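# Tuck a box end flap's tabs into the floor slots

## Task

On the end of the box whose wall stands up, fold that wall's top flap over and press both of its tabs all the way down into the slots in the box floor. At the finish, that end wall and both long side walls must be upright, the corner flaps at that end must be tucked inward, and the box must rest on its base. Everything must stay in place by itself, without the grippers holding it.

## Robot and tools

Robot: two 6-joint arms, left_arm and right_arm, each ending in a parallel two-finger gripper. Root links in the scene frame: left_arm at (+0.042, +0.229, 0) m, quat_wxyz (+1.000, 0, 0, +0.014); right_arm at (+0.033, -0.370, 0) m, quat_wxyz (+1.000, 0, 0, -0.016). Frame: origin on the table surface midway between the arms, +x out across the table, +z up, left_arm on the +y side. The arm names do not tell you which side of a picture an arm appears on.

Gripper: the fingers extend along the gripper's +z axis and close along its y axis. The reported end-effector point sits between the finger pads, roughly 1 cm short of the tips. A wrist camera mount rides on each gripper and can collide with things.

execute_actions takes "actions", a list holding zero or one item, plus optional "pictures" (true/false; images come by default). Empty list: no command, just the current state. Move: {"rows": [...], "steps": n}, 1 to 15 rows, steps 1 to 15 (default 15), each step 1/30 s. One row is used per step; if rows run out, the last one repeats. Wait: {"steps": n} alone, n up to 300, counted from the previous result, and your reply time is part of it.

Each row is one list of 14 numbers covering both arms, even if one arm stays still: left_arm waist, shoulder, elbow, wrist pitch, wrist yaw, wrist roll, opening, then right_arm in the same seven-number order. The joint numbers are absolute target angles in radians, in the same form the Joint positions line prints; they are not offsets. Ranges per arm: waist -2.618 to 3.054, shoulder 0.000 to 3.142, elbow 0.000 to 3.142, wrist pitch -1.571 to 1.571, wrist yaw -1.571 to 1.571, wrist roll -2.094 to 2.094. True ends may differ by up to 0.036 rad either way. A call is rejected (nothing sent) if a target goes over 0.036 rad beyond a range end and also lies farther out than the joint's last reported angle. Targets beyond the real end are clipped there, and a "joint sent to its limit" line appears, possibly referring to an earlier, still-running action; its absence proves nothing. Opening is a scale from -1 (closed) to +1 (fully open), also absolute.

Motion limits: each step, the command actually sent stays within a set distance of the measured angle: 0.202 rad waist, 0.258 shoulder, 0.238 elbow, 0.573 wrist pitch, 0.522 wrist yaw and roll. If the targets would move a gripper over 70 mm from where it is measured, all of that arm's targets are pulled back toward the measured angles. Distant targets therefore take several actions.

After a result, arms keep heading to the last row sent while you think or wait, until everything nearly stops (slow or blocked counts as stopped) or any step is HELD. Then only a new action moves them further or pushes harder; fingers still in motion finish closing or opening.

Results: the state line, left_arm: ... | right_arm: ..., gives each gripper's end_effector_position (m) and end_effector_quat_wxyz in the scene frame; it can be off, more so when reaching far. Joint positions and Joint velocities list, per arm, the six joints (rad, rad/s) then the finger-pad gap (m, m/s; 0.094 m is fully open). grip_measured is the measured finger opening on the command scale; each gripper's reading carries its own fixed error of about 1 mm. "joint command not followed" means a clearance check altered or blocked some joint targets on some steps; the rest of the row ran. HELD marks steps where all or part of your row never reached the robot. MOTOR HOT appears at 75 °C; OVER-TEMPERATURE FAULT reports a stop: at 90 °C that arm halts for 10 s (that threshold then rests 5 minutes), and at 100 °C the arm and gripper go limp and drop. Holding loads heats motors, even while you think.

Gripping: to hold something, command an opening below grip_measured; about 0.03 below is firm, smaller gaps are gentler. Pads push at most about 50 to 62 N each, less on some grippers and on parts thinner than about 2 mm; the first contact can spike higher. Brief outside tugs on held parts or pushes on loose items may happen.

zoom_image: "camera" (cam_head_left, cam_head_right, cam_high, cam_low, cam_left_wrist, cam_right_wrist) and "region" [x0, y0, x1, y1] in pixels of that camera's last full 504x504 image, origin top-left, at most 504 by 504 pixels; returns a sharper crop. Calibration (intrinsics K, distortion, T_world_to_cam) is given per camera; head, high and low cameras are pinhole with radial distortion, wrist cameras are fisheye whose pose follows the arm's reported joints. Real cameras can deviate slightly.

read_manual: optional "section", only "licences"; returns licence text and moves nothing.

finished_scene: "scene", the number of the current scene. Replying without any tool call ends everything.

Avoid: pushing or knocking anything off the table, letting the arms collide or press on each other, dropping or slipping held parts, slamming, and very forceful pushes. Finish only once the box holds its folded state on its own, with grippers released.

Each tool is called after ">>>" by a JSON object that holds its "name" and its "arguments", one argument or row to a line.

## Session

>>> {"name": "execute_actions", "arguments": {
  "actions": []
}}

Scene clock: 0.00 s of 4500.00 s.
left_arm: end_effector_position=(+0.4282, +0.2471, +0.3928) grip_measured=-0.383 end_effector_quat_wxyz=(+0.692, -0.010, +0.722, +0.021) | right_arm: end_effector_position=(+0.4152, -0.3826, +0.4002) grip_measured=-0.390 end_effector_quat_wxyz=(+0.701, +0.010, +0.713, -0.019)
Joint positions: left_arm=[ 0.016  1.064  1.039 -0.016 -0.     0.017  0.029] | right_arm=[ 0.001  1.047  1.036 -0.007  0.011 -0.013  0.029]
Joint velocities: left_arm=[-0.007  0.007  0.007 -0.066  0.051 -0.007 -0.002] | right_arm=[-0.007 -0.012 -0.012  0.007 -0.007  0.007  0.001]
Motor temperatures (°C, as the motors report them): left_arm=[19 22 20 22 19 21] | right_arm=[20 21 20 18 20 20]

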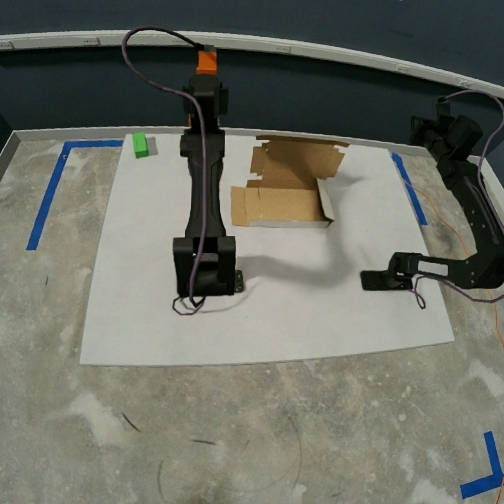

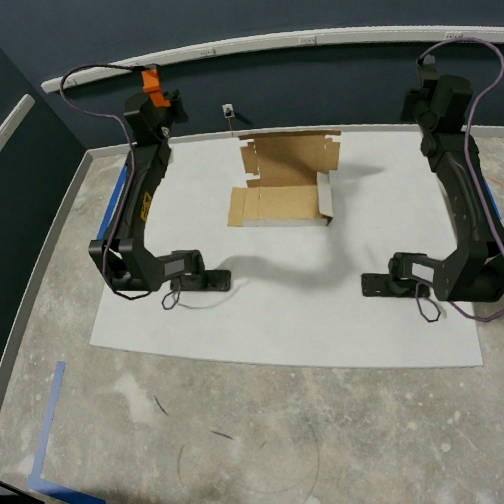

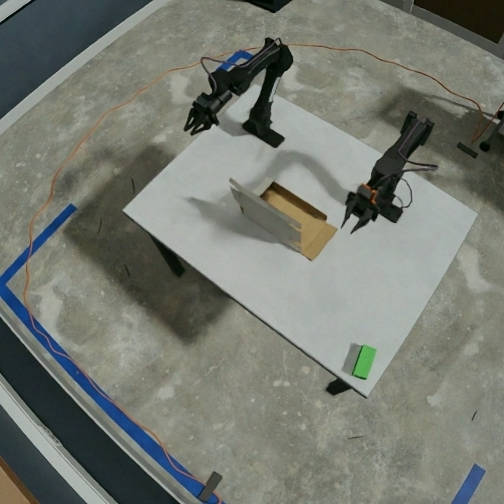

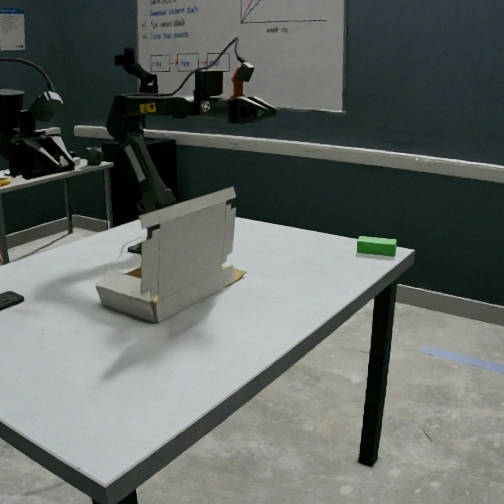

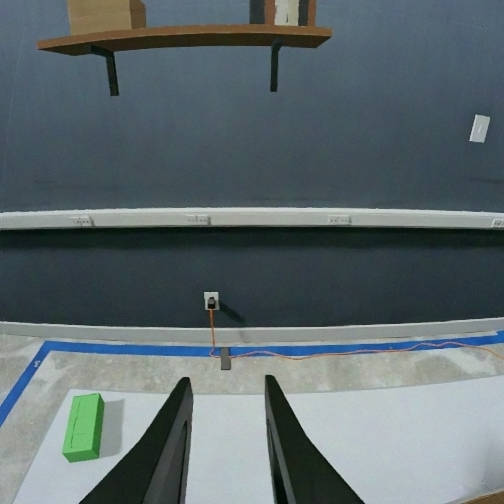

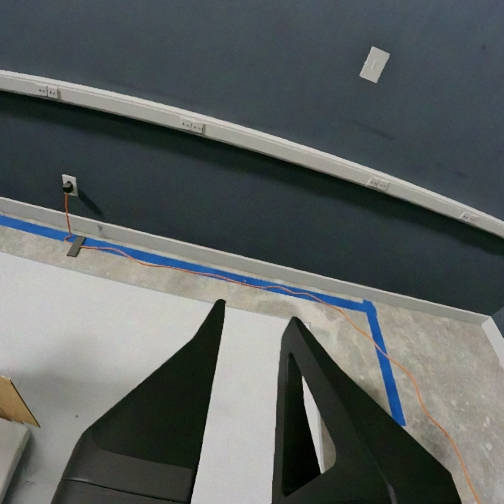

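>>> {"name": "zoom_image", "arguments": {
  "camera": "cam_head_right",
  "region": [200, 110, 360, 250]
}}

>>> {"name": "zoom_image", "arguments": {
  "camera": "cam_high",
  "region": [210, 160, 350, 270]
}}

>>> {"name": "zoom_image", "arguments": {
  "camera": "cam_low",
  "region": [80, 170, 260, 340]
}}

>>> {"name": "zoom_image", "arguments": {
  "camera": "cam_head_left",
  "region": [210, 110, 370, 250]
}}

Region (200, 110, 360, 250) of cam_head_right's 504x504 image, scaled by 3.150, with more detail than that image has; it fills the top 441 rows of this view, and the rest is white.

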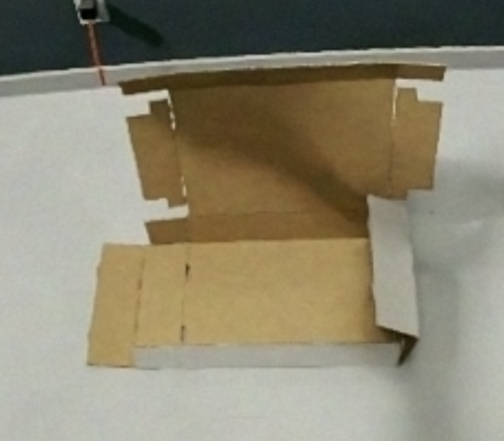

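Region (210, 160, 350, 270) of cam_high's 504x504 image, scaled by 3.600, with more detail than that image has; it fills the top 396 rows of this view, and the rest is white.

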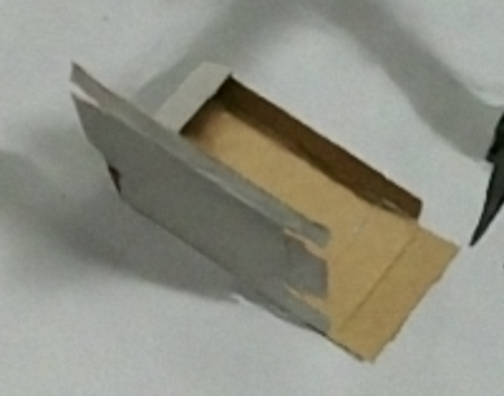

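Region (80, 170, 260, 340) of cam_low's 504x504 image, scaled by 2.800, with more detail than that image has.

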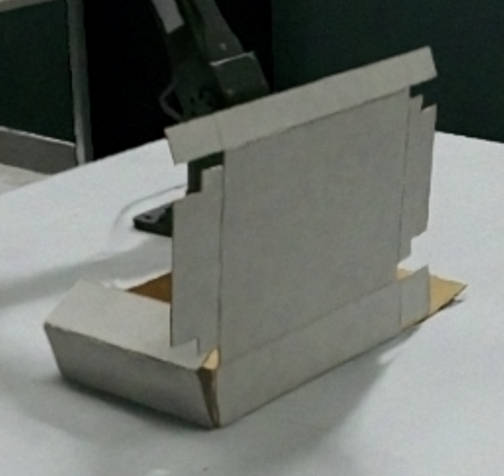

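Region (210, 110, 370, 250) of cam_head_left's 504x504 image, scaled by 3.150, with more detail than that image has; it fills the top 441 rows of this view, and the rest is white.

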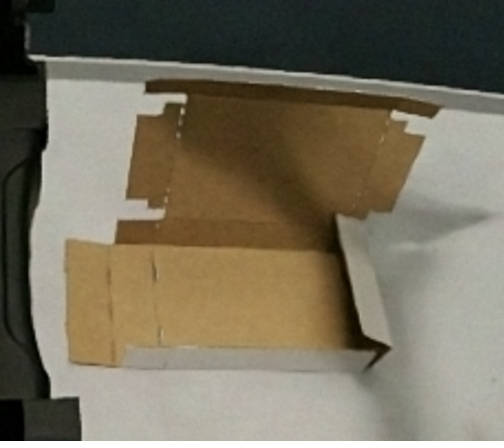

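>>> {"name": "execute_actions", "arguments": {
  "actions": [
    {"rows":[[0.016,1.064,1.039,-0.016,0,0.017,-0.38,0.617,1.848,1.592,-1.315,0,0.585,0.1]]}
  ],
  "pictures": false
}}

>>> {"name": "execute_actions", "arguments": {
  "actions": [
    {"steps":45}
  ]
}}

Scene clock: 37.87 s of 4500.00 s.
left_arm: end_effector_position=(+0.4282, +0.2471, +0.3935) grip_measured=-0.382 end_effector_quat_wxyz=(+0.693, -0.010, +0.721, +0.021) | right_arm: end_effector_position=(+0.4194, -0.1507, +0.1838) grip_measured=+0.098 end_effector_quat_wxyz=(+0.244, -0.012, +0.961, +0.128)
Joint positions: left_arm=[ 0.016  1.064  1.039 -0.014 -0.     0.017  0.029] | right_arm=[ 0.55   1.726  1.546 -0.834  0.011  0.49   0.052]
Joint velocities: left_arm=[ 0.012 -0.007  0.007  0.022  0.037  0.037  0.   ] | right_arm=[ 0.637  0.989  0.242 -1.839 -0.081  0.359  0.001]
Motor temperatures (°C, as the motors report them): left_arm=[19 23 23 29 19 21] | right_arm=[20 22 23 25 20 20]
Steps of this call (steps 1 to 90: nothing new was sent; then 34.37 s passed at rest; steps 91 to 105: all 15 steps of this action). Readings (joint positions):
91: left_arm=[0.016 1.064 1.039 -0.016 -0.000 0.017] | right_arm=[0.019 1.063 1.061 -0.059 0.021 0.036]
92: left_arm=[0.016 1.064 1.039 -0.016 -0.000 0.017] | right_arm=[0.057 1.100 1.113 -0.133 0.024 0.102]
94: left_arm=[0.016 1.064 1.039 -0.015 -0.000 0.017] | right_arm=[0.150 1.202 1.219 -0.261 0.022 0.217]
98: left_arm=[0.016 1.064 1.039 -0.014 -0.000 0.017] | right_arm=[0.329 1.430 1.413 -0.521 0.018 0.370]
105: the state above

Scene clock: 39.37 s of 4500.00 s.
left_arm: end_effector_position=(+0.4282, +0.2471, +0.3935) grip_measured=-0.382 end_effector_quat_wxyz=(+0.693, -0.010, +0.721, +0.021) | right_arm: end_effector_position=(+0.3121, -0.1814, +0.1017) grip_measured=+0.098 end_effector_quat_wxyz=(-0.025, -0.006, +1.000, -0.015)
Joint positions: left_arm=[ 0.016  1.064  1.039 -0.014 -0.     0.017  0.029] | right_arm=[ 0.623  1.877  1.555 -1.307 -0.002  0.579  0.052]
Joint velocities: left_arm=[ 0.002 -0.002 -0.007 -0.081  0.022 -0.007 -0.001] | right_arm=[ 0.017  0.007 -0.017 -0.007  0.037 -0.007 -0.   ]
Motor temperatures (°C, as the motors report them): left_arm=[19 23 23 29 19 21] | right_arm=[20 22 24 24 20 20]
Steps of this call (steps 1 to 45: the robot went on to your last target). Readings (joint positions):
1: left_arm=[0.016 1.064 1.039 -0.014 -0.000 0.017] | right_arm=[0.572 1.760 1.552 -0.901 0.010 0.504]
2: left_arm=[0.016 1.064 1.039 -0.014 -0.000 0.017] | right_arm=[0.590 1.794 1.555 -0.973 0.007 0.518]
4: left_arm=[0.016 1.064 1.039 -0.014 -0.000 0.017] | right_arm=[0.616 1.853 1.555 -1.100 0.002 0.540]
8: left_arm=[0.016 1.064 1.039 -0.014 -0.000 0.017] | right_arm=[0.623 1.884 1.555 -1.231 -0.002 0.563]
45: the state above
All arms were judged still, so your last target was given up. Only a new action makes them travel on or press farther. Fingers that are still opening or closing keep moving.
camera_calibration (this result's frames):
cam_left_wrist: T_world_to_cam=[[-0.00988737, -0.999896, -0.0104624, 0.247738], [-0.513773, 0.0140561, -0.857811, 0.609261], [0.857869, -0.0031062, -0.513859, -0.0621429], [0, 0, 0, 1]] pos_world=[0.368782, 0.238956, 0.49329]
cam_right_wrist: T_world_to_cam=[[0.294075, -0.955678, -0.0140986, -0.260523], [-0.767419, -0.244887, 0.592535, 0.172014], [-0.569726, -0.16343, -0.805421, 0.340498], [0, 0, 0, 1]] pos_world=[0.402611, -0.151204, 0.168647]

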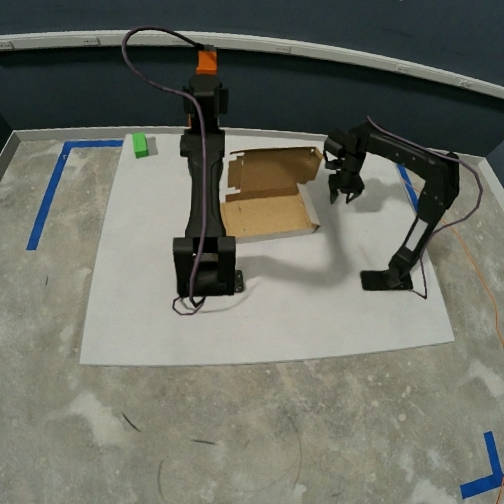

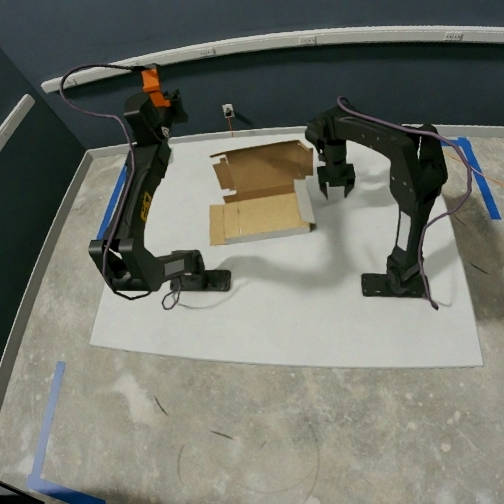

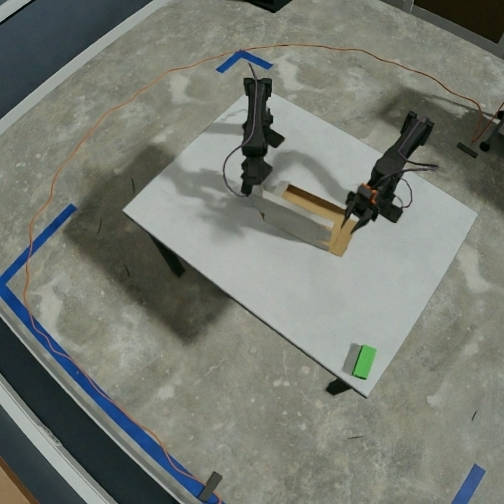

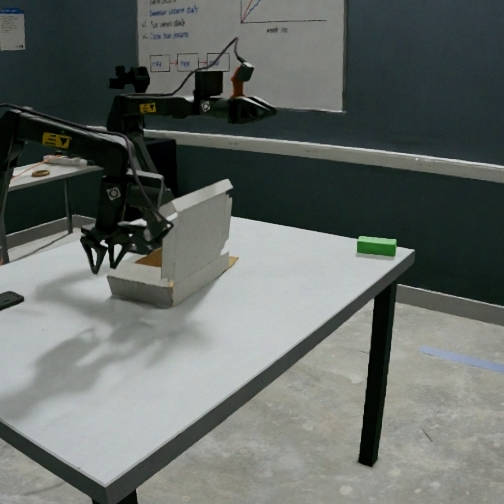

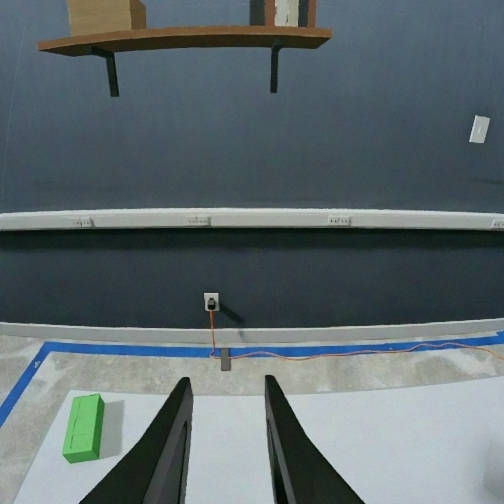

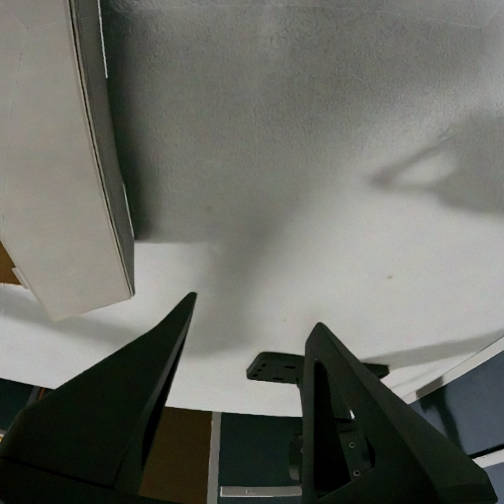

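>>> {"name": "zoom_image", "arguments": {
  "camera": "cam_head_right",
  "region": [200, 110, 360, 250]
}}

Region (200, 110, 360, 250) of cam_head_right's 504x504 image, scaled by 3.150, with more detail than that image has; it fills the top 441 rows of this view, and the rest is white.

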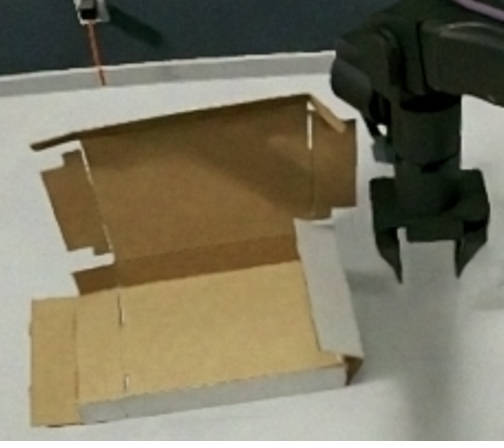

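>>> {"name": "execute_actions", "arguments": {
  "actions": [
    {"rows":[[-0.949,1.064,1.039,-1.45,0,2.06,0.1,0.2,1.5,1.4,-1.4,0,0.2,0.1]]}
  ],
  "pictures": false
}}

>>> {"name": "execute_actions", "arguments": {
  "actions": [
    {"steps":30}
  ],
  "pictures": false
}}

>>> {"name": "execute_actions", "arguments": {
  "actions": [
    {"rows":[[-0.949,2.256,2.26,-1.553,0,2.06,0.1,0.2,1.5,1.4,-1.4,0,0.2,0.1]]}
  ],
  "pictures": false
}}

>>> {"name": "execute_actions", "arguments": {
  "actions": [
    {"steps":45}
  ]
}}

Scene clock: 65.67 s of 4500.00 s.
left_arm: end_effector_position=(+0.2844, +0.0696, +0.2081) grip_measured=+0.098 end_effector_quat_wxyz=(+0.320, +0.650, +0.687, +0.057) | right_arm: end_effector_position=(+0.3036, -0.3262, +0.1758) grip_measured=+0.098 end_effector_quat_wxyz=(+0.051, +0.033, +0.998, +0.006)
Joint positions: left_arm=[-0.616  1.063  1.043 -0.889 -0.004  0.93   0.052] | right_arm=[ 0.193  1.493  1.417 -1.392  0.008  0.227  0.052]
Joint velocities: left_arm=[-1.355  0.007 -0.002 -1.912  0.081  1.883 -0.001] | right_arm=[ 0.022 -0.002 -0.076 -0.051 -0.022 -0.154 -0.   ]
Motor temperatures (°C, as the motors report them): left_arm=[19 23 23 31 19 21] | right_arm=[20 26 24 21 20 20]
Steps of this call (steps 1 to 90: nothing new was sent; then 22.80 s passed at rest; steps 91 to 105: all 15 steps of this action). Readings (joint positions):
91: left_arm=[0.002 1.064 1.041 -0.042 -0.009 0.062] | right_arm=[0.609 1.861 1.538 -1.298 -0.008 0.541]
92: left_arm=[-0.032 1.063 1.043 -0.091 -0.013 0.122] | right_arm=[0.582 1.829 1.502 -1.294 -0.015 0.493]
94: left_arm=[-0.118 1.063 1.043 -0.209 -0.012 0.242] | right_arm=[0.488 1.746 1.447 -1.320 -0.014 0.418]
98: left_arm=[-0.294 1.063 1.043 -0.452 -0.009 0.486] | right_arm=[0.253 1.566 1.423 -1.353 -0.006 0.305]
105: the state above

Scene clock: 66.67 s of 4500.00 s.
left_arm: end_effector_position=(+0.1459, +0.0944, +0.1580) grip_measured=+0.099 end_effector_quat_wxyz=(+0.056, +0.994, +0.086, +0.034) | right_arm: end_effector_position=(+0.3027, -0.3262, +0.1752) grip_measured=+0.098 end_effector_quat_wxyz=(+0.049, +0.022, +0.999, +0.005)
Joint positions: left_arm=[-0.944  1.063  1.043 -1.419  0.002  2.052  0.052] | right_arm=[ 0.194  1.493  1.415 -1.393  0.008  0.206  0.052]
Joint velocities: left_arm=[ 0.007 -0.012 -0.012 -0.037 -0.095  0.007  0.   ] | right_arm=[-0.017  0.022 -0.007  0.066  0.007 -0.007 -0.001]
Motor temperatures (°C, as the motors report them): left_arm=[19 23 23 31 19 21] | right_arm=[20 26 24 21 20 20]
Steps of this call (steps 1 to 30: the robot went on to your last target). Readings (joint positions):
1: left_arm=[-0.664 1.063 1.043 -0.954 -0.004 0.997] | right_arm=[0.194 1.493 1.416 -1.392 0.008 0.223]
2: left_arm=[-0.714 1.063 1.043 -1.018 -0.005 1.069] | right_arm=[0.194 1.493 1.415 -1.393 0.008 0.219]
4: left_arm=[-0.834 1.063 1.043 -1.142 -0.006 1.244] | right_arm=[0.194 1.493 1.415 -1.393 0.008 0.214]
8: left_arm=[-0.944 1.063 1.043 -1.319 0.005 1.640] | right_arm=[0.194 1.493 1.415 -1.393 0.008 0.209]
30: the state above

Scene clock: 67.17 s of 4500.00 s.
left_arm: end_effector_position=(+0.3093, -0.1185, +0.1353) grip_measured=+0.099 end_effector_quat_wxyz=(+0.022, +0.996, +0.085, +0.013) | right_arm: end_effector_position=(+0.3027, -0.3262, +0.1752) grip_measured=+0.098 end_effector_quat_wxyz=(+0.049, +0.022, +0.999, +0.005)
Joint positions: left_arm=[-0.944  2.222  2.201 -1.499  0.001  2.055  0.052] | right_arm=[ 0.194  1.493  1.415 -1.393  0.008  0.206  0.052]
Joint velocities: left_arm=[-0.002  1.219  0.608  0.3   -0.037 -0.022 -0.   ] | right_arm=[ 0.002 -0.012 -0.007 -0.037 -0.022  0.037 -0.   ]
Motor temperatures (°C, as the motors report them): left_arm=[19 23 23 31 19 21] | right_arm=[20 26 24 21 20 20]
Steps of this call (steps 1 to 15: all 15 steps of this action). Readings (joint positions):
1: left_arm=[-0.944 1.095 1.075 -1.455 0.001 2.052] | right_arm=[0.194 1.493 1.415 -1.393 0.008 0.206]
2: left_arm=[-0.944 1.166 1.154 -1.514 0.001 2.054] | right_arm=[0.194 1.493 1.415 -1.393 0.008 0.206]
4: left_arm=[-0.944 1.332 1.323 -1.537 0.001 2.054] | right_arm=[0.194 1.493 1.415 -1.393 0.008 0.206]
8: left_arm=[-0.944 1.675 1.670 -1.538 0.001 2.055] | right_arm=[0.194 1.493 1.415 -1.393 0.008 0.206]
15: the state above

Scene clock: 68.67 s of 4500.00 s.
left_arm: end_effector_position=(+0.3105, -0.1200, +0.1270) grip_measured=+0.099 end_effector_quat_wxyz=(+0.009, +0.996, +0.085, +0.005) | right_arm: end_effector_position=(+0.3027, -0.3262, +0.1752) grip_measured=+0.098 end_effector_quat_wxyz=(+0.049, +0.022, +0.999, +0.005)
Joint positions: left_arm=[-0.944  2.265  2.24  -1.524  0.001  2.055  0.052] | right_arm=[ 0.194  1.493  1.415 -1.393  0.008  0.206  0.052]
Joint velocities: left_arm=[-0.012  0.007  0.002  0.022 -0.007  0.066  0.002] | right_arm=[ 0.002  0.002 -0.017  0.007 -0.066 -0.081 -0.001]
Motor temperatures (°C, as the motors report them): left_arm=[19 23 23 31 19 21] | right_arm=[20 25 24 21 20 20]
Steps of this call (steps 1 to 30: the robot went on to your last target; steps 31 to 45: nothing new was sent). Readings (joint positions):
1: left_arm=[-0.944 2.255 2.213 -1.493 0.001 2.055] | right_arm=[0.194 1.493 1.415 -1.393 0.008 0.206]
2: left_arm=[-0.944 2.274 2.214 -1.494 0.001 2.055] | right_arm=[0.194 1.493 1.415 -1.393 0.008 0.206]
4: left_arm=[-0.944 2.286 2.214 -1.503 0.001 2.055] | right_arm=[0.194 1.493 1.415 -1.393 0.008 0.206]
8: left_arm=[-0.944 2.276 2.233 -1.517 0.001 2.055] | right_arm=[0.194 1.493 1.415 -1.393 0.008 0.206]
45: the state above
All arms were judged still, so your last target was given up. Only a new action makes them travel on or press farther. Fingers that are still opening or closing keep moving.
camera_calibration (this result's frames):
cam_left_wrist: T_world_to_cam=[[-0.173652, 0.984241, 0.0333934, 0.160093], [0.862671, 0.135672, 0.487228, -0.258176], [0.475019, 0.113416, -0.872636, 0.0791492], [0, 0, 0, 1]] pos_world=[0.212924, -0.131519, 0.189513]
cam_right_wrist: T_world_to_cam=[[0.243678, -0.969763, -0.0134448, -0.384568], [-0.858545, -0.222138, 0.462121, 0.143709], [-0.451135, -0.101066, -0.886715, 0.369369], [0, 0, 0, 1]] pos_world=[0.383726, -0.303686, 0.255943]

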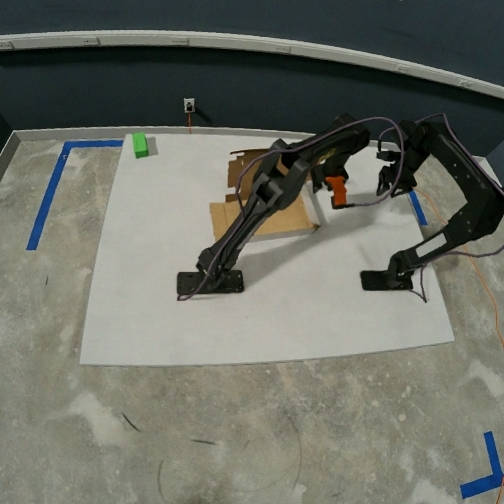

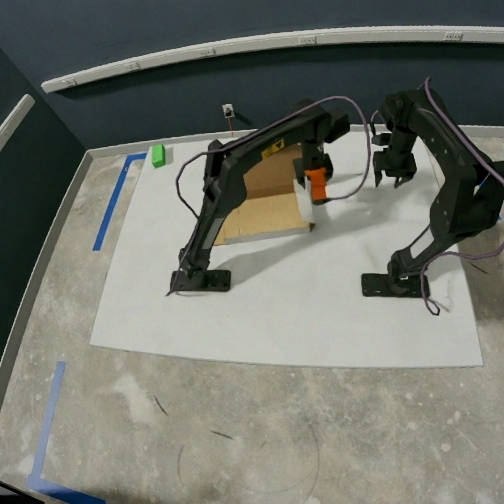

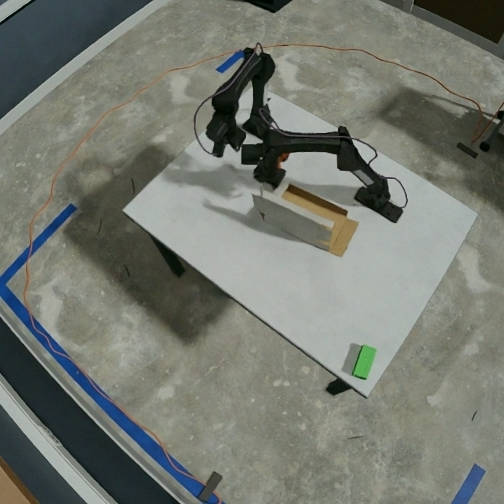

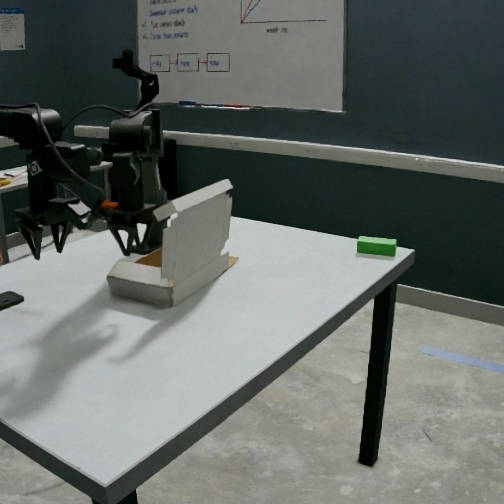

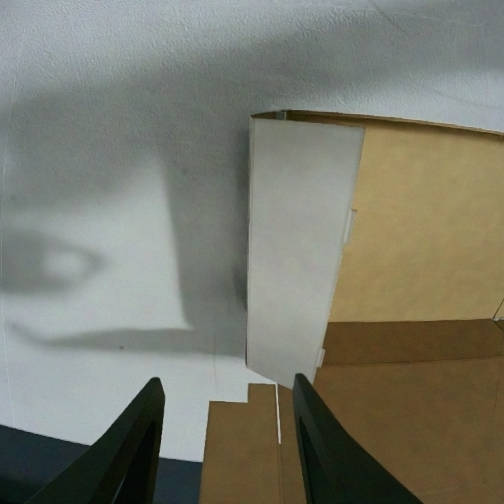

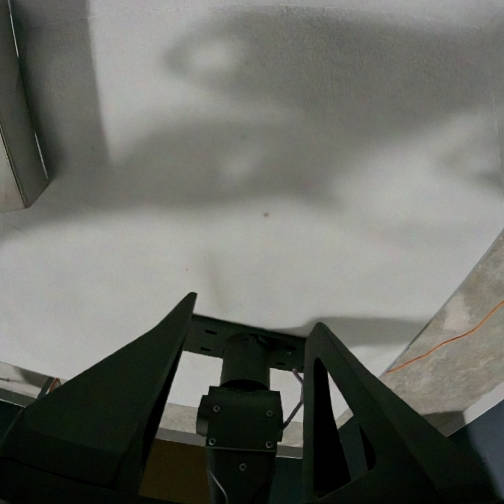

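>>> {"name": "execute_actions", "arguments": {
  "actions": [
    {"rows":[[-0.934,2.25,2.2,-1.5,0,2.075,0.1,0.2,1.5,1.4,-1.4,0,0.2,0.1],[-0.934,2.24,2.15,-1.46,0,2.075,0.1,0.2,1.5,1.4,-1.4,0,0.2,0.1],[-0.934,2.24,2.1,-1.42,0,2.075,0.1,0.2,1.5,1.4,-1.4,0,0.2,0.1],[-0.934,2.23,2.05,-1.38,0,2.075,0.1,0.2,1.5,1.4,-1.4,0,0.2,0.1],[-0.934,2.22,2.0,-1.34,0,2.075,0.1,0.2,1.5,1.4,-1.4,0,0.2,0.1],[-0.934,2.21,1.95,-1.3,0,2.075,0.1,0.2,1.5,1.4,-1.4,0,0.2,0.1],[-0.934,2.2,1.9,-1.26,0,2.075,0.1,0.2,1.5,1.4,-1.4,0,0.2,0.1],[-0.934,2.2,1.85,-1.225,0,2.075,0.1,0.2,1.5,1.4,-1.4,0,0.2,0.1]]}
  ],
  "pictures": false
}}

>>> {"name": "execute_actions", "arguments": {
  "actions": [
    {"steps":30}
  ]
}}

Scene clock: 83.30 s of 4500.00 s.
left_arm: end_effector_position=(+0.2960, -0.1004, +0.0563) grip_measured=+0.099 end_effector_quat_wxyz=(-0.020, +0.997, +0.078, -0.012) | right_arm: end_effector_position=(+0.3027, -0.3262, +0.1752) grip_measured=+0.098 end_effector_quat_wxyz=(+0.049, +0.022, +0.999, +0.005)
Joint positions: left_arm=[-0.944  2.209  1.865 -1.274 -0.002  2.068  0.052] | right_arm=[ 0.194  1.493  1.415 -1.393  0.008  0.206  0.052]
Joint velocities: left_arm=[ 0.007  0.007  0.012  0.227 -0.022 -0.007  0.   ] | right_arm=[-0.012  0.007 -0.002 -0.022 -0.037 -0.007 -0.001]
Motor temperatures (°C, as the motors report them): left_arm=[19 27 23 28 19 21] | right_arm=[20 24 23 21 20 20]
Steps of this call (steps 1 to 90: nothing new was sent; then 11.13 s passed at rest; steps 91 to 105: all 15 steps of this action). Readings (joint positions):
91: left_arm=[-0.944 2.264 2.237 -1.521 0.001 2.057] | right_arm=[0.194 1.493 1.415 -1.393 0.008 0.206]
92: left_arm=[-0.944 2.259 2.223 -1.509 0.001 2.059] | right_arm=[0.194 1.493 1.415 -1.393 0.008 0.206]
94: left_arm=[-0.944 2.240 2.157 -1.468 0.001 2.063] | right_arm=[0.194 1.493 1.415 -1.393 0.008 0.206]
98: left_arm=[-0.944 2.211 1.963 -1.355 0.001 2.066] | right_arm=[0.194 1.493 1.415 -1.393 0.008 0.206]
105: the state above

Scene clock: 84.30 s of 4500.00 s.
left_arm: end_effector_position=(+0.2987, -0.1034, +0.0561) grip_measured=+0.099 end_effector_quat_wxyz=(-0.014, +0.997, +0.078, -0.007) | right_arm: end_effector_position=(+0.3027, -0.3262, +0.1752) grip_measured=+0.098 end_effector_quat_wxyz=(+0.049, +0.022, +0.999, +0.005)
Joint positions: left_arm=[-0.944  2.209  1.865 -1.257 -0.003  2.068  0.052] | right_arm=[ 0.194  1.493  1.415 -1.393  0.008  0.206  0.052]
Joint velocities: left_arm=[-0.012  0.012  0.022  0.037  0.037  0.037  0.   ] | right_arm=[-0.022 -0.002 -0.007 -0.022  0.007  0.007  0.   ]
Motor temperatures (°C, as the motors report them): left_arm=[19 27 23 27 19 21] | right_arm=[20 24 23 21 20 20]
Steps of this call (steps 1 to 30: the robot went on to your last target). Readings (joint positions):
1: left_arm=[-0.944 2.209 1.865 -1.269 -0.002 2.068] | right_arm=[0.194 1.493 1.415 -1.393 0.008 0.206]
2: left_arm=[-0.944 2.209 1.865 -1.265 -0.002 2.068] | right_arm=[0.194 1.493 1.415 -1.393 0.008 0.206]
4: left_arm=[-0.944 2.209 1.865 -1.261 -0.003 2.068] | right_arm=[0.194 1.493 1.415 -1.393 0.008 0.206]
8: left_arm=[-0.944 2.209 1.865 -1.259 -0.003 2.068] | right_arm=[0.194 1.493 1.415 -1.393 0.008 0.206]
30: the state above
All arms were judged still, so your last target was given up. Only a new action makes them travel on or press farther. Fingers that are still opening or closing keep moving.
camera_calibration (this result's frames):
cam_left_wrist: T_world_to_cam=[[-0.158458, 0.983973, 0.081787, 0.136848], [0.878036, 0.102541, 0.467481, -0.222679], [0.451602, 0.145888, -0.880212, 0.0317979], [0, 0, 0, 1]] pos_world=[0.202845, -0.11646, 0.120895]
cam_right_wrist: T_world_to_cam=[[0.243678, -0.969763, -0.0134448, -0.384568], [-0.858545, -0.222138, 0.462121, 0.143709], [-0.451135, -0.101066, -0.886715, 0.369369], [0, 0, 0, 1]] pos_world=[0.383726, -0.303686, 0.255943]

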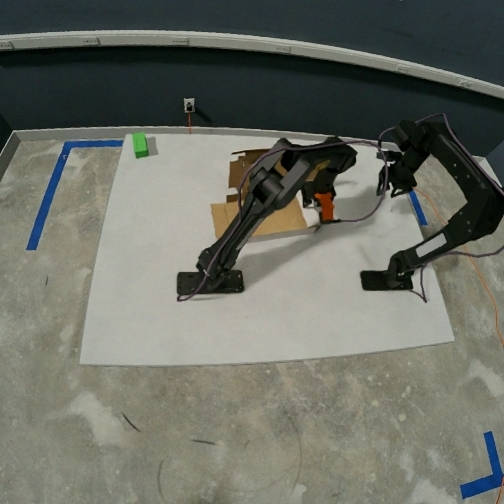

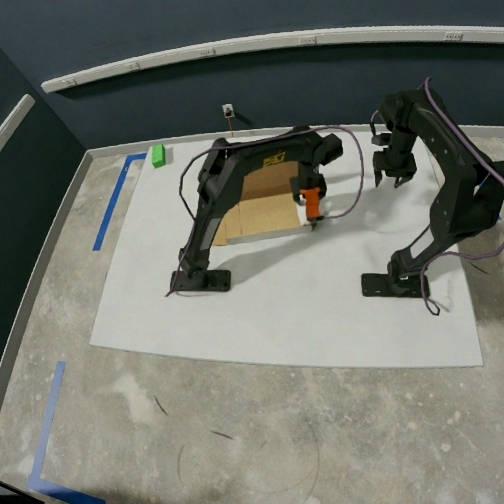

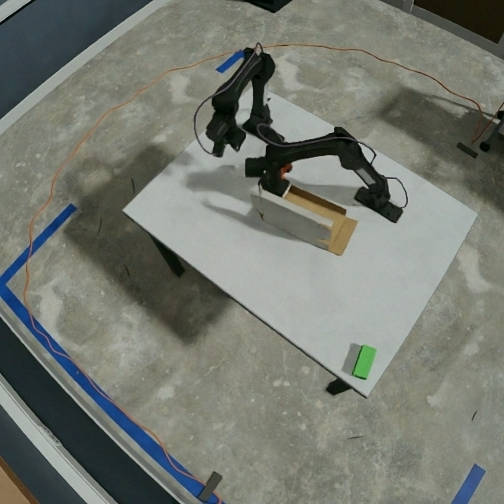

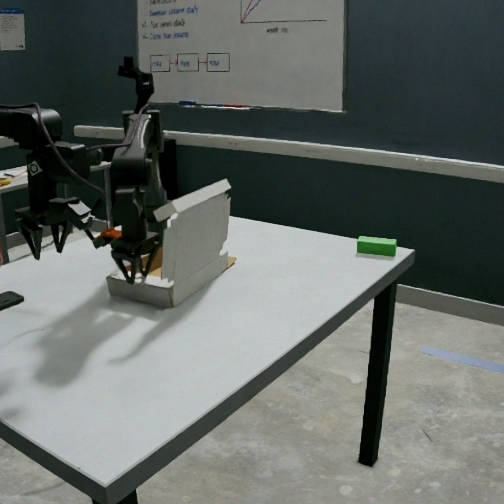

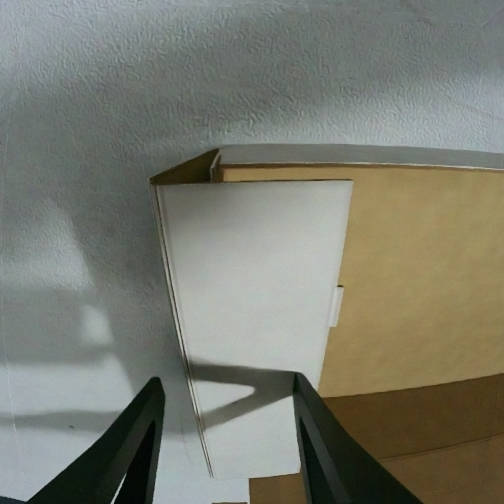

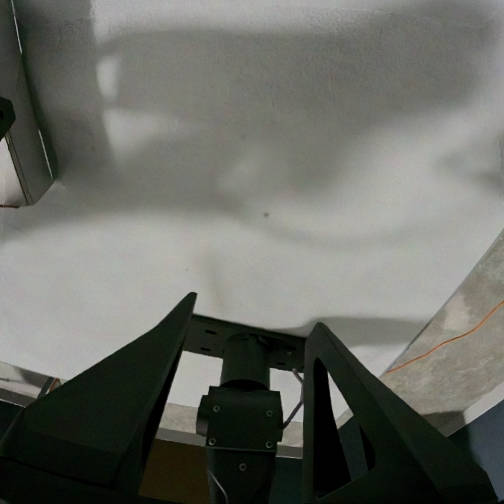

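>>> {"name": "execute_actions", "arguments": {
  "actions": [
    {"rows":[[-0.944,2.2,1.82,-1.2,0,2.075,0.1,0.2,1.5,1.4,-1.4,0,0.2,0.1],[-0.944,2.195,1.78,-1.17,0,2.075,0.1,0.2,1.5,1.4,-1.4,0,0.2,0.1],[-0.944,2.19,1.74,-1.14,0,2.075,0.1,0.2,1.5,1.4,-1.4,0,0.2,0.1],[-0.944,2.185,1.70,-1.11,0,2.075,0.1,0.2,1.5,1.4,-1.4,0,0.2,0.1],[-0.944,2.18,1.67,-1.085,0,2.075,0.1,0.2,1.5,1.4,-1.4,0,0.2,0.1]]}
  ],
  "pictures": false
}}

>>> {"name": "execute_actions", "arguments": {
  "actions": [
    {"steps":20}
  ]
}}

Scene clock: 95.03 s of 4500.00 s.
left_arm: end_effector_position=(+0.2932, -0.0944, +0.0271) grip_measured=+0.099 end_effector_quat_wxyz=(-0.010, +0.997, +0.077, -0.001) | right_arm: end_effector_position=(+0.3027, -0.3262, +0.1752) grip_measured=+0.098 end_effector_quat_wxyz=(+0.049, +0.022, +0.999, +0.005)
Joint positions: left_arm=[-0.944  2.173  1.69  -1.106 -0.009  2.07   0.052] | right_arm=[ 0.194  1.493  1.415 -1.393  0.008  0.206  0.052]
Joint velocities: left_arm=[ 0.007  0.007 -0.002  0.081  0.051  0.066  0.   ] | right_arm=[ 0.017  0.012  0.007  0.007  0.022 -0.037 -0.001]
Motor temperatures (°C, as the motors report them): left_arm=[19 29 23 27 19 21] | right_arm=[20 23 22 20 20 20]
Steps of this call (steps 1 to 90: nothing new was sent; then 7.23 s passed at rest; steps 91 to 105: all 15 steps of this action). Readings (joint positions):
91: left_arm=[-0.944 2.208 1.862 -1.254 -0.004 2.068] | right_arm=[0.194 1.493 1.415 -1.393 0.008 0.206]
92: left_arm=[-0.944 2.204 1.849 -1.241 -0.004 2.068] | right_arm=[0.194 1.493 1.415 -1.393 0.008 0.206]
94: left_arm=[-0.944 2.188 1.798 -1.194 -0.004 2.068] | right_arm=[0.194 1.493 1.415 -1.393 0.008 0.206]
98: left_arm=[-0.944 2.173 1.712 -1.133 -0.009 2.070] | right_arm=[0.194 1.493 1.415 -1.393 0.008 0.206]
105: the state above

Scene clock: 95.70 s of 4500.00 s.
left_arm: end_effector_position=(+0.2947, -0.0965, +0.0271) grip_measured=+0.099 end_effector_quat_wxyz=(-0.006, +0.997, +0.077, +0.002) | right_arm: end_effector_position=(+0.3027, -0.3262, +0.1752) grip_measured=+0.098 end_effector_quat_wxyz=(+0.049, +0.022, +0.999, +0.005)
Joint positions: left_arm=[-0.944  2.173  1.69  -1.095 -0.009  2.07   0.052] | right_arm=[ 0.194  1.493  1.415 -1.393  0.008  0.206  0.052]
Joint velocities: left_arm=[ 0.002 -0.012 -0.022 -0.066 -0.066 -0.022  0.   ] | right_arm=[ 0.022 -0.002 -0.007 -0.051 -0.022  0.007 -0.001]
Motor temperatures (°C, as the motors report them): left_arm=[19 29 23 27 19 21] | right_arm=[20 23 22 20 20 20]
Steps of this call (steps 1 to 20: the robot went on to your last target). Readings (joint positions):
1: left_arm=[-0.944 2.173 1.690 -1.103 -0.009 2.070] | right_arm=[0.194 1.493 1.415 -1.393 0.008 0.206]
2: left_arm=[-0.944 2.173 1.690 -1.101 -0.009 2.070] | right_arm=[0.194 1.493 1.415 -1.393 0.008 0.206]
4: left_arm=[-0.944 2.173 1.690 -1.099 -0.009 2.070] | right_arm=[0.194 1.493 1.415 -1.393 0.008 0.206]
8: left_arm=[-0.944 2.173 1.690 -1.097 -0.009 2.070] | right_arm=[0.194 1.493 1.415 -1.393 0.008 0.206]
20: the state above
camera_calibration (this result's frames):
cam_left_wrist: T_world_to_cam=[[-0.158225, 0.985311, 0.0642407, 0.132272], [0.869199, 0.108121, 0.482497, -0.203625], [0.468464, 0.132181, -0.873538, 0.000588057], [0, 0, 0, 1]] pos_world=[0.197644, -0.108391, 0.0902648]
cam_right_wrist: T_world_to_cam=[[0.243678, -0.969763, -0.0134448, -0.384568], [-0.858545, -0.222138, 0.462121, 0.143709], [-0.451135, -0.101066, -0.886715, 0.369369], [0, 0, 0, 1]] pos_world=[0.383726, -0.303686, 0.255943]

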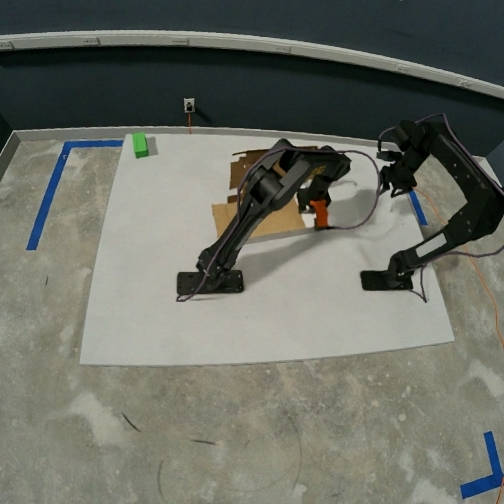

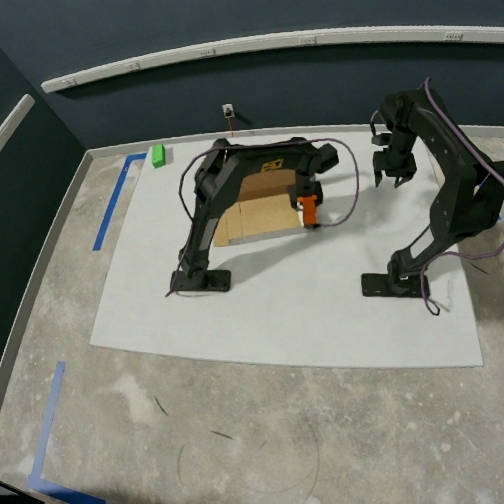

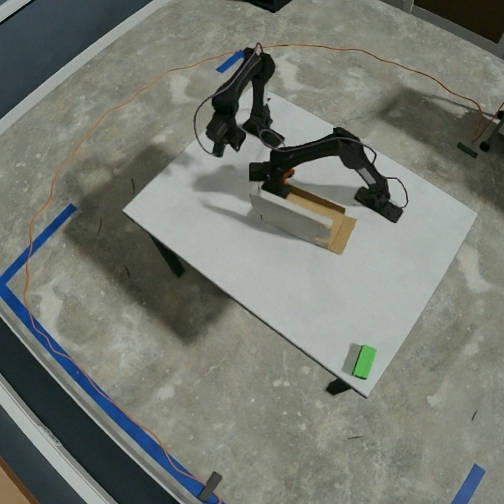

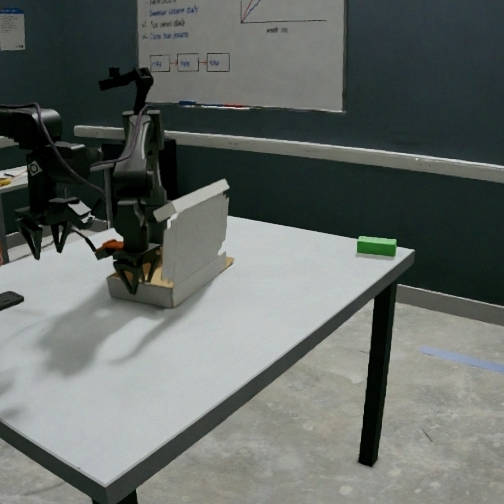

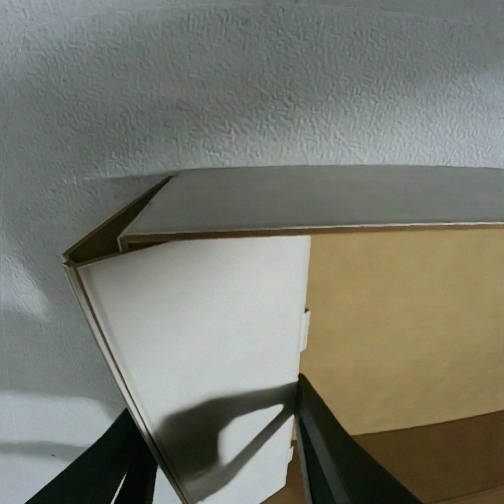

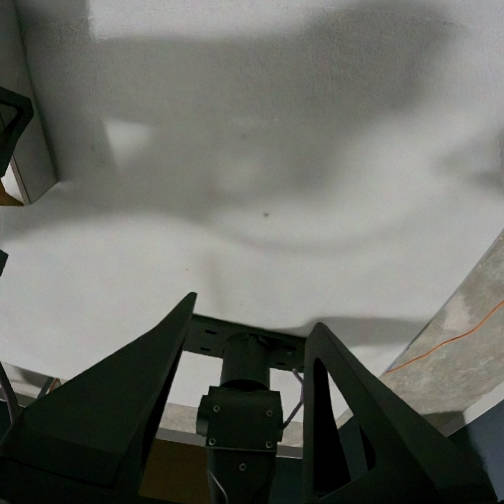

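>>> {"name": "execute_actions", "arguments": {
  "actions": [
    {"rows":[[-0.944,2.2,2.0,-1.37,0,2.075,0.35,0.2,1.5,1.4,-1.4,0,0.2,0.1],[-0.944,2.2,2.0,-1.37,0,2.075,0.35,0.2,1.5,1.4,-1.4,0,0.2,0.1],[-0.944,2.2,2.0,-1.37,0,2.075,0.35,0.2,1.5,1.4,-1.4,0,0.2,0.1],[-0.944,2.2,2.0,-1.37,0,2.075,0.35,0.2,1.5,1.4,-1.4,0,0.2,0.1],[-0.944,2.2,2.0,-1.37,0,2.075,0.35,0.2,1.5,1.4,-1.4,0,0.2,0.1],[-0.944,2.2,2.0,-1.37,0,2.075,0.35,0.2,1.5,1.4,-1.4,0,0.2,0.1],[-0.944,2.2,2.0,-1.37,0,2.075,0.35,0.2,1.5,1.4,-1.4,0,0.2,0.1],[-0.944,2.236,1.985,-1.33,0,2.075,0.35,0.2,1.5,1.4,-1.4,0,0.2,0.1]]}
  ],
  "pictures": false
}}

>>> {"name": "execute_actions", "arguments": {
  "actions": [
    {"steps":20}
  ]
}}

Scene clock: 116.10 s of 4500.00 s.
left_arm: end_effector_position=(+0.3139, -0.1215, +0.0834) grip_measured=+0.348 end_effector_quat_wxyz=(+0.017, +0.997, +0.077, +0.017) | right_arm: end_effector_position=(+0.3027, -0.3262, +0.1752) grip_measured=+0.098 end_effector_quat_wxyz=(+0.049, +0.022, +0.999, +0.005)
Joint positions: left_arm=[-0.944  2.222  1.994 -1.295 -0.009  2.07   0.063] | right_arm=[ 0.194  1.493  1.415 -1.393  0.008  0.206  0.052]
Joint velocities: left_arm=[ 0.017  0.061  0.012 -0.125 -0.095 -0.007  0.001] | right_arm=[ 0.002 -0.022  0.002 -0.066 -0.051 -0.037 -0.   ]
Motor temperatures (°C, as the motors report them): left_arm=[19 29 22 26 19 21] | right_arm=[20 23 22 20 20 20]
Steps of this call (steps 1 to 15: the robot went on to your last target; steps 16 to 90: nothing new was sent; then 16.90 s passed at rest; steps 91 to 105: all 15 steps of this action). Readings (joint positions):
91: left_arm=[-0.944 2.183 1.725 -1.139 -0.009 2.070] | right_arm=[0.194 1.493 1.415 -1.393 0.008 0.206]
92: left_arm=[-0.944 2.204 1.792 -1.203 -0.009 2.070] | right_arm=[0.194 1.493 1.415 -1.393 0.008 0.206]
94: left_arm=[-0.944 2.218 1.909 -1.249 -0.009 2.070] | right_arm=[0.194 1.493 1.415 -1.393 0.008 0.206]
98: left_arm=[-0.944 2.190 1.992 -1.275 -0.009 2.070] | right_arm=[0.194 1.493 1.415 -1.393 0.008 0.206]
105: the state above

Scene clock: 116.77 s of 4500.00 s.
left_arm: end_effector_position=(+0.3130, -0.1203, +0.0825) grip_measured=+0.348 end_effector_quat_wxyz=(+0.014, +0.997, +0.077, +0.015) | right_arm: end_effector_position=(+0.3027, -0.3262, +0.1752) grip_measured=+0.098 end_effector_quat_wxyz=(+0.049, +0.022, +0.999, +0.005)
Joint positions: left_arm=[-0.944  2.224  1.994 -1.301 -0.009  2.07   0.063] | right_arm=[ 0.194  1.493  1.415 -1.393  0.008  0.206  0.052]
Joint velocities: left_arm=[ 0.017  0.027 -0.002 -0.022 -0.022 -0.037 -0.   ] | right_arm=[ 0.017 -0.007  0.007 -0.037 -0.037 -0.022  0.   ]
Motor temperatures (°C, as the motors report them): left_arm=[19 29 22 26 19 21] | right_arm=[20 23 22 20 20 20]
Steps of this call (steps 1 to 15: the robot went on to your last target; steps 16 to 20: nothing new was sent). Readings (joint positions):
1: left_arm=[-0.944 2.224 1.994 -1.296 -0.009 2.070] | right_arm=[0.194 1.493 1.415 -1.393 0.008 0.206]
2: left_arm=[-0.944 2.224 1.994 -1.297 -0.009 2.070] | right_arm=[0.194 1.493 1.415 -1.393 0.008 0.206]
4: left_arm=[-0.944 2.224 1.994 -1.298 -0.009 2.070] | right_arm=[0.194 1.493 1.415 -1.393 0.008 0.206]
8: left_arm=[-0.944 2.224 1.994 -1.300 -0.009 2.070] | right_arm=[0.194 1.493 1.415 -1.393 0.008 0.206]
20: the state above
All arms were judged still, so your last target was given up. Only a new action makes them travel on or press farther. Fingers that are still opening or closing keep moving.
camera_calibration (this result's frames):
cam_left_wrist: T_world_to_cam=[[-0.159099, 0.987003, 0.0226472, 0.158951], [0.855063, 0.126292, 0.502909, -0.238713], [0.493512, 0.0993773, -0.864043, 0.0310296], [0, 0, 0, 1]] pos_world=[0.21409, -0.129822, 0.143262]
cam_right_wrist: T_world_to_cam=[[0.243678, -0.969763, -0.0134448, -0.384568], [-0.858545, -0.222138, 0.462121, 0.143709], [-0.451135, -0.101066, -0.886715, 0.369369], [0, 0, 0, 1]] pos_world=[0.383726, -0.303686, 0.255943]

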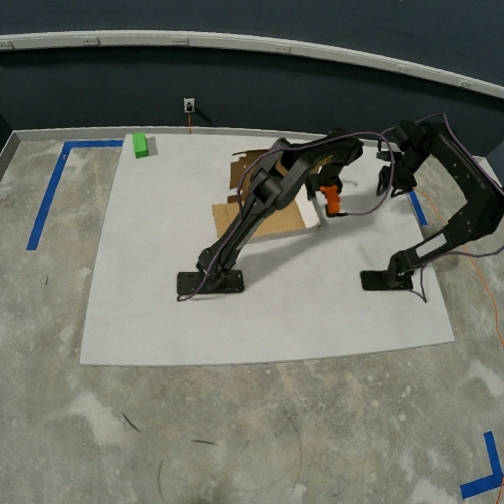

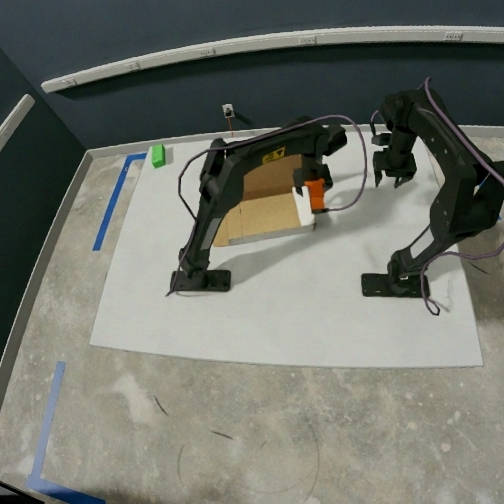

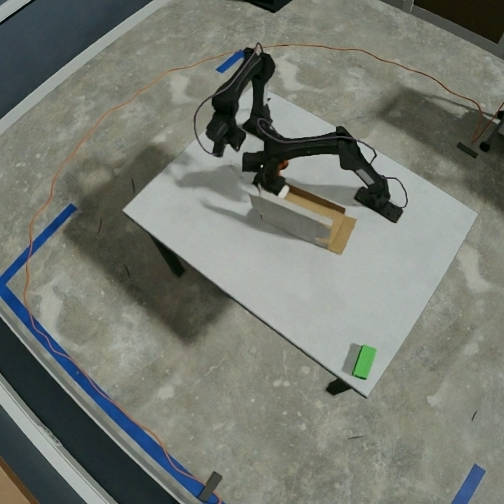

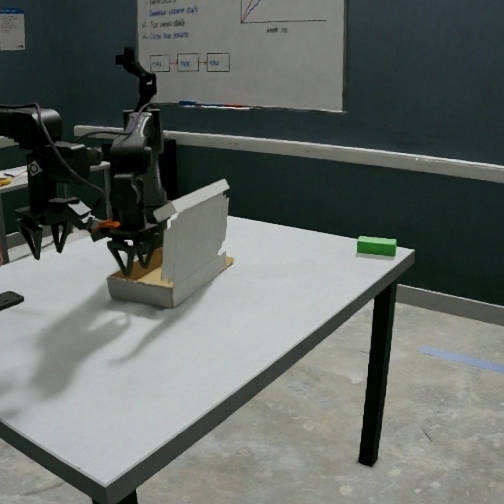

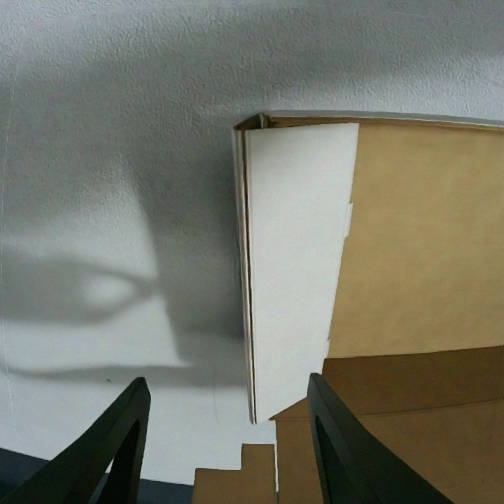

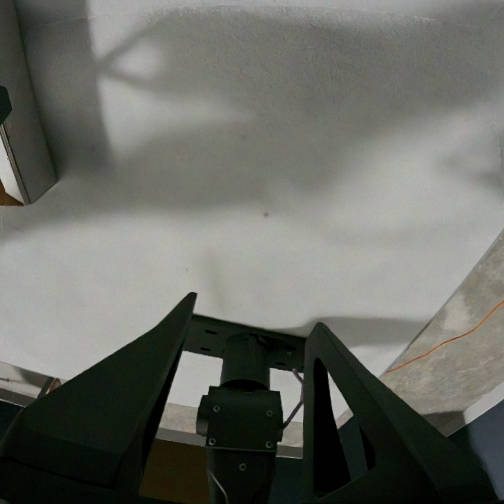

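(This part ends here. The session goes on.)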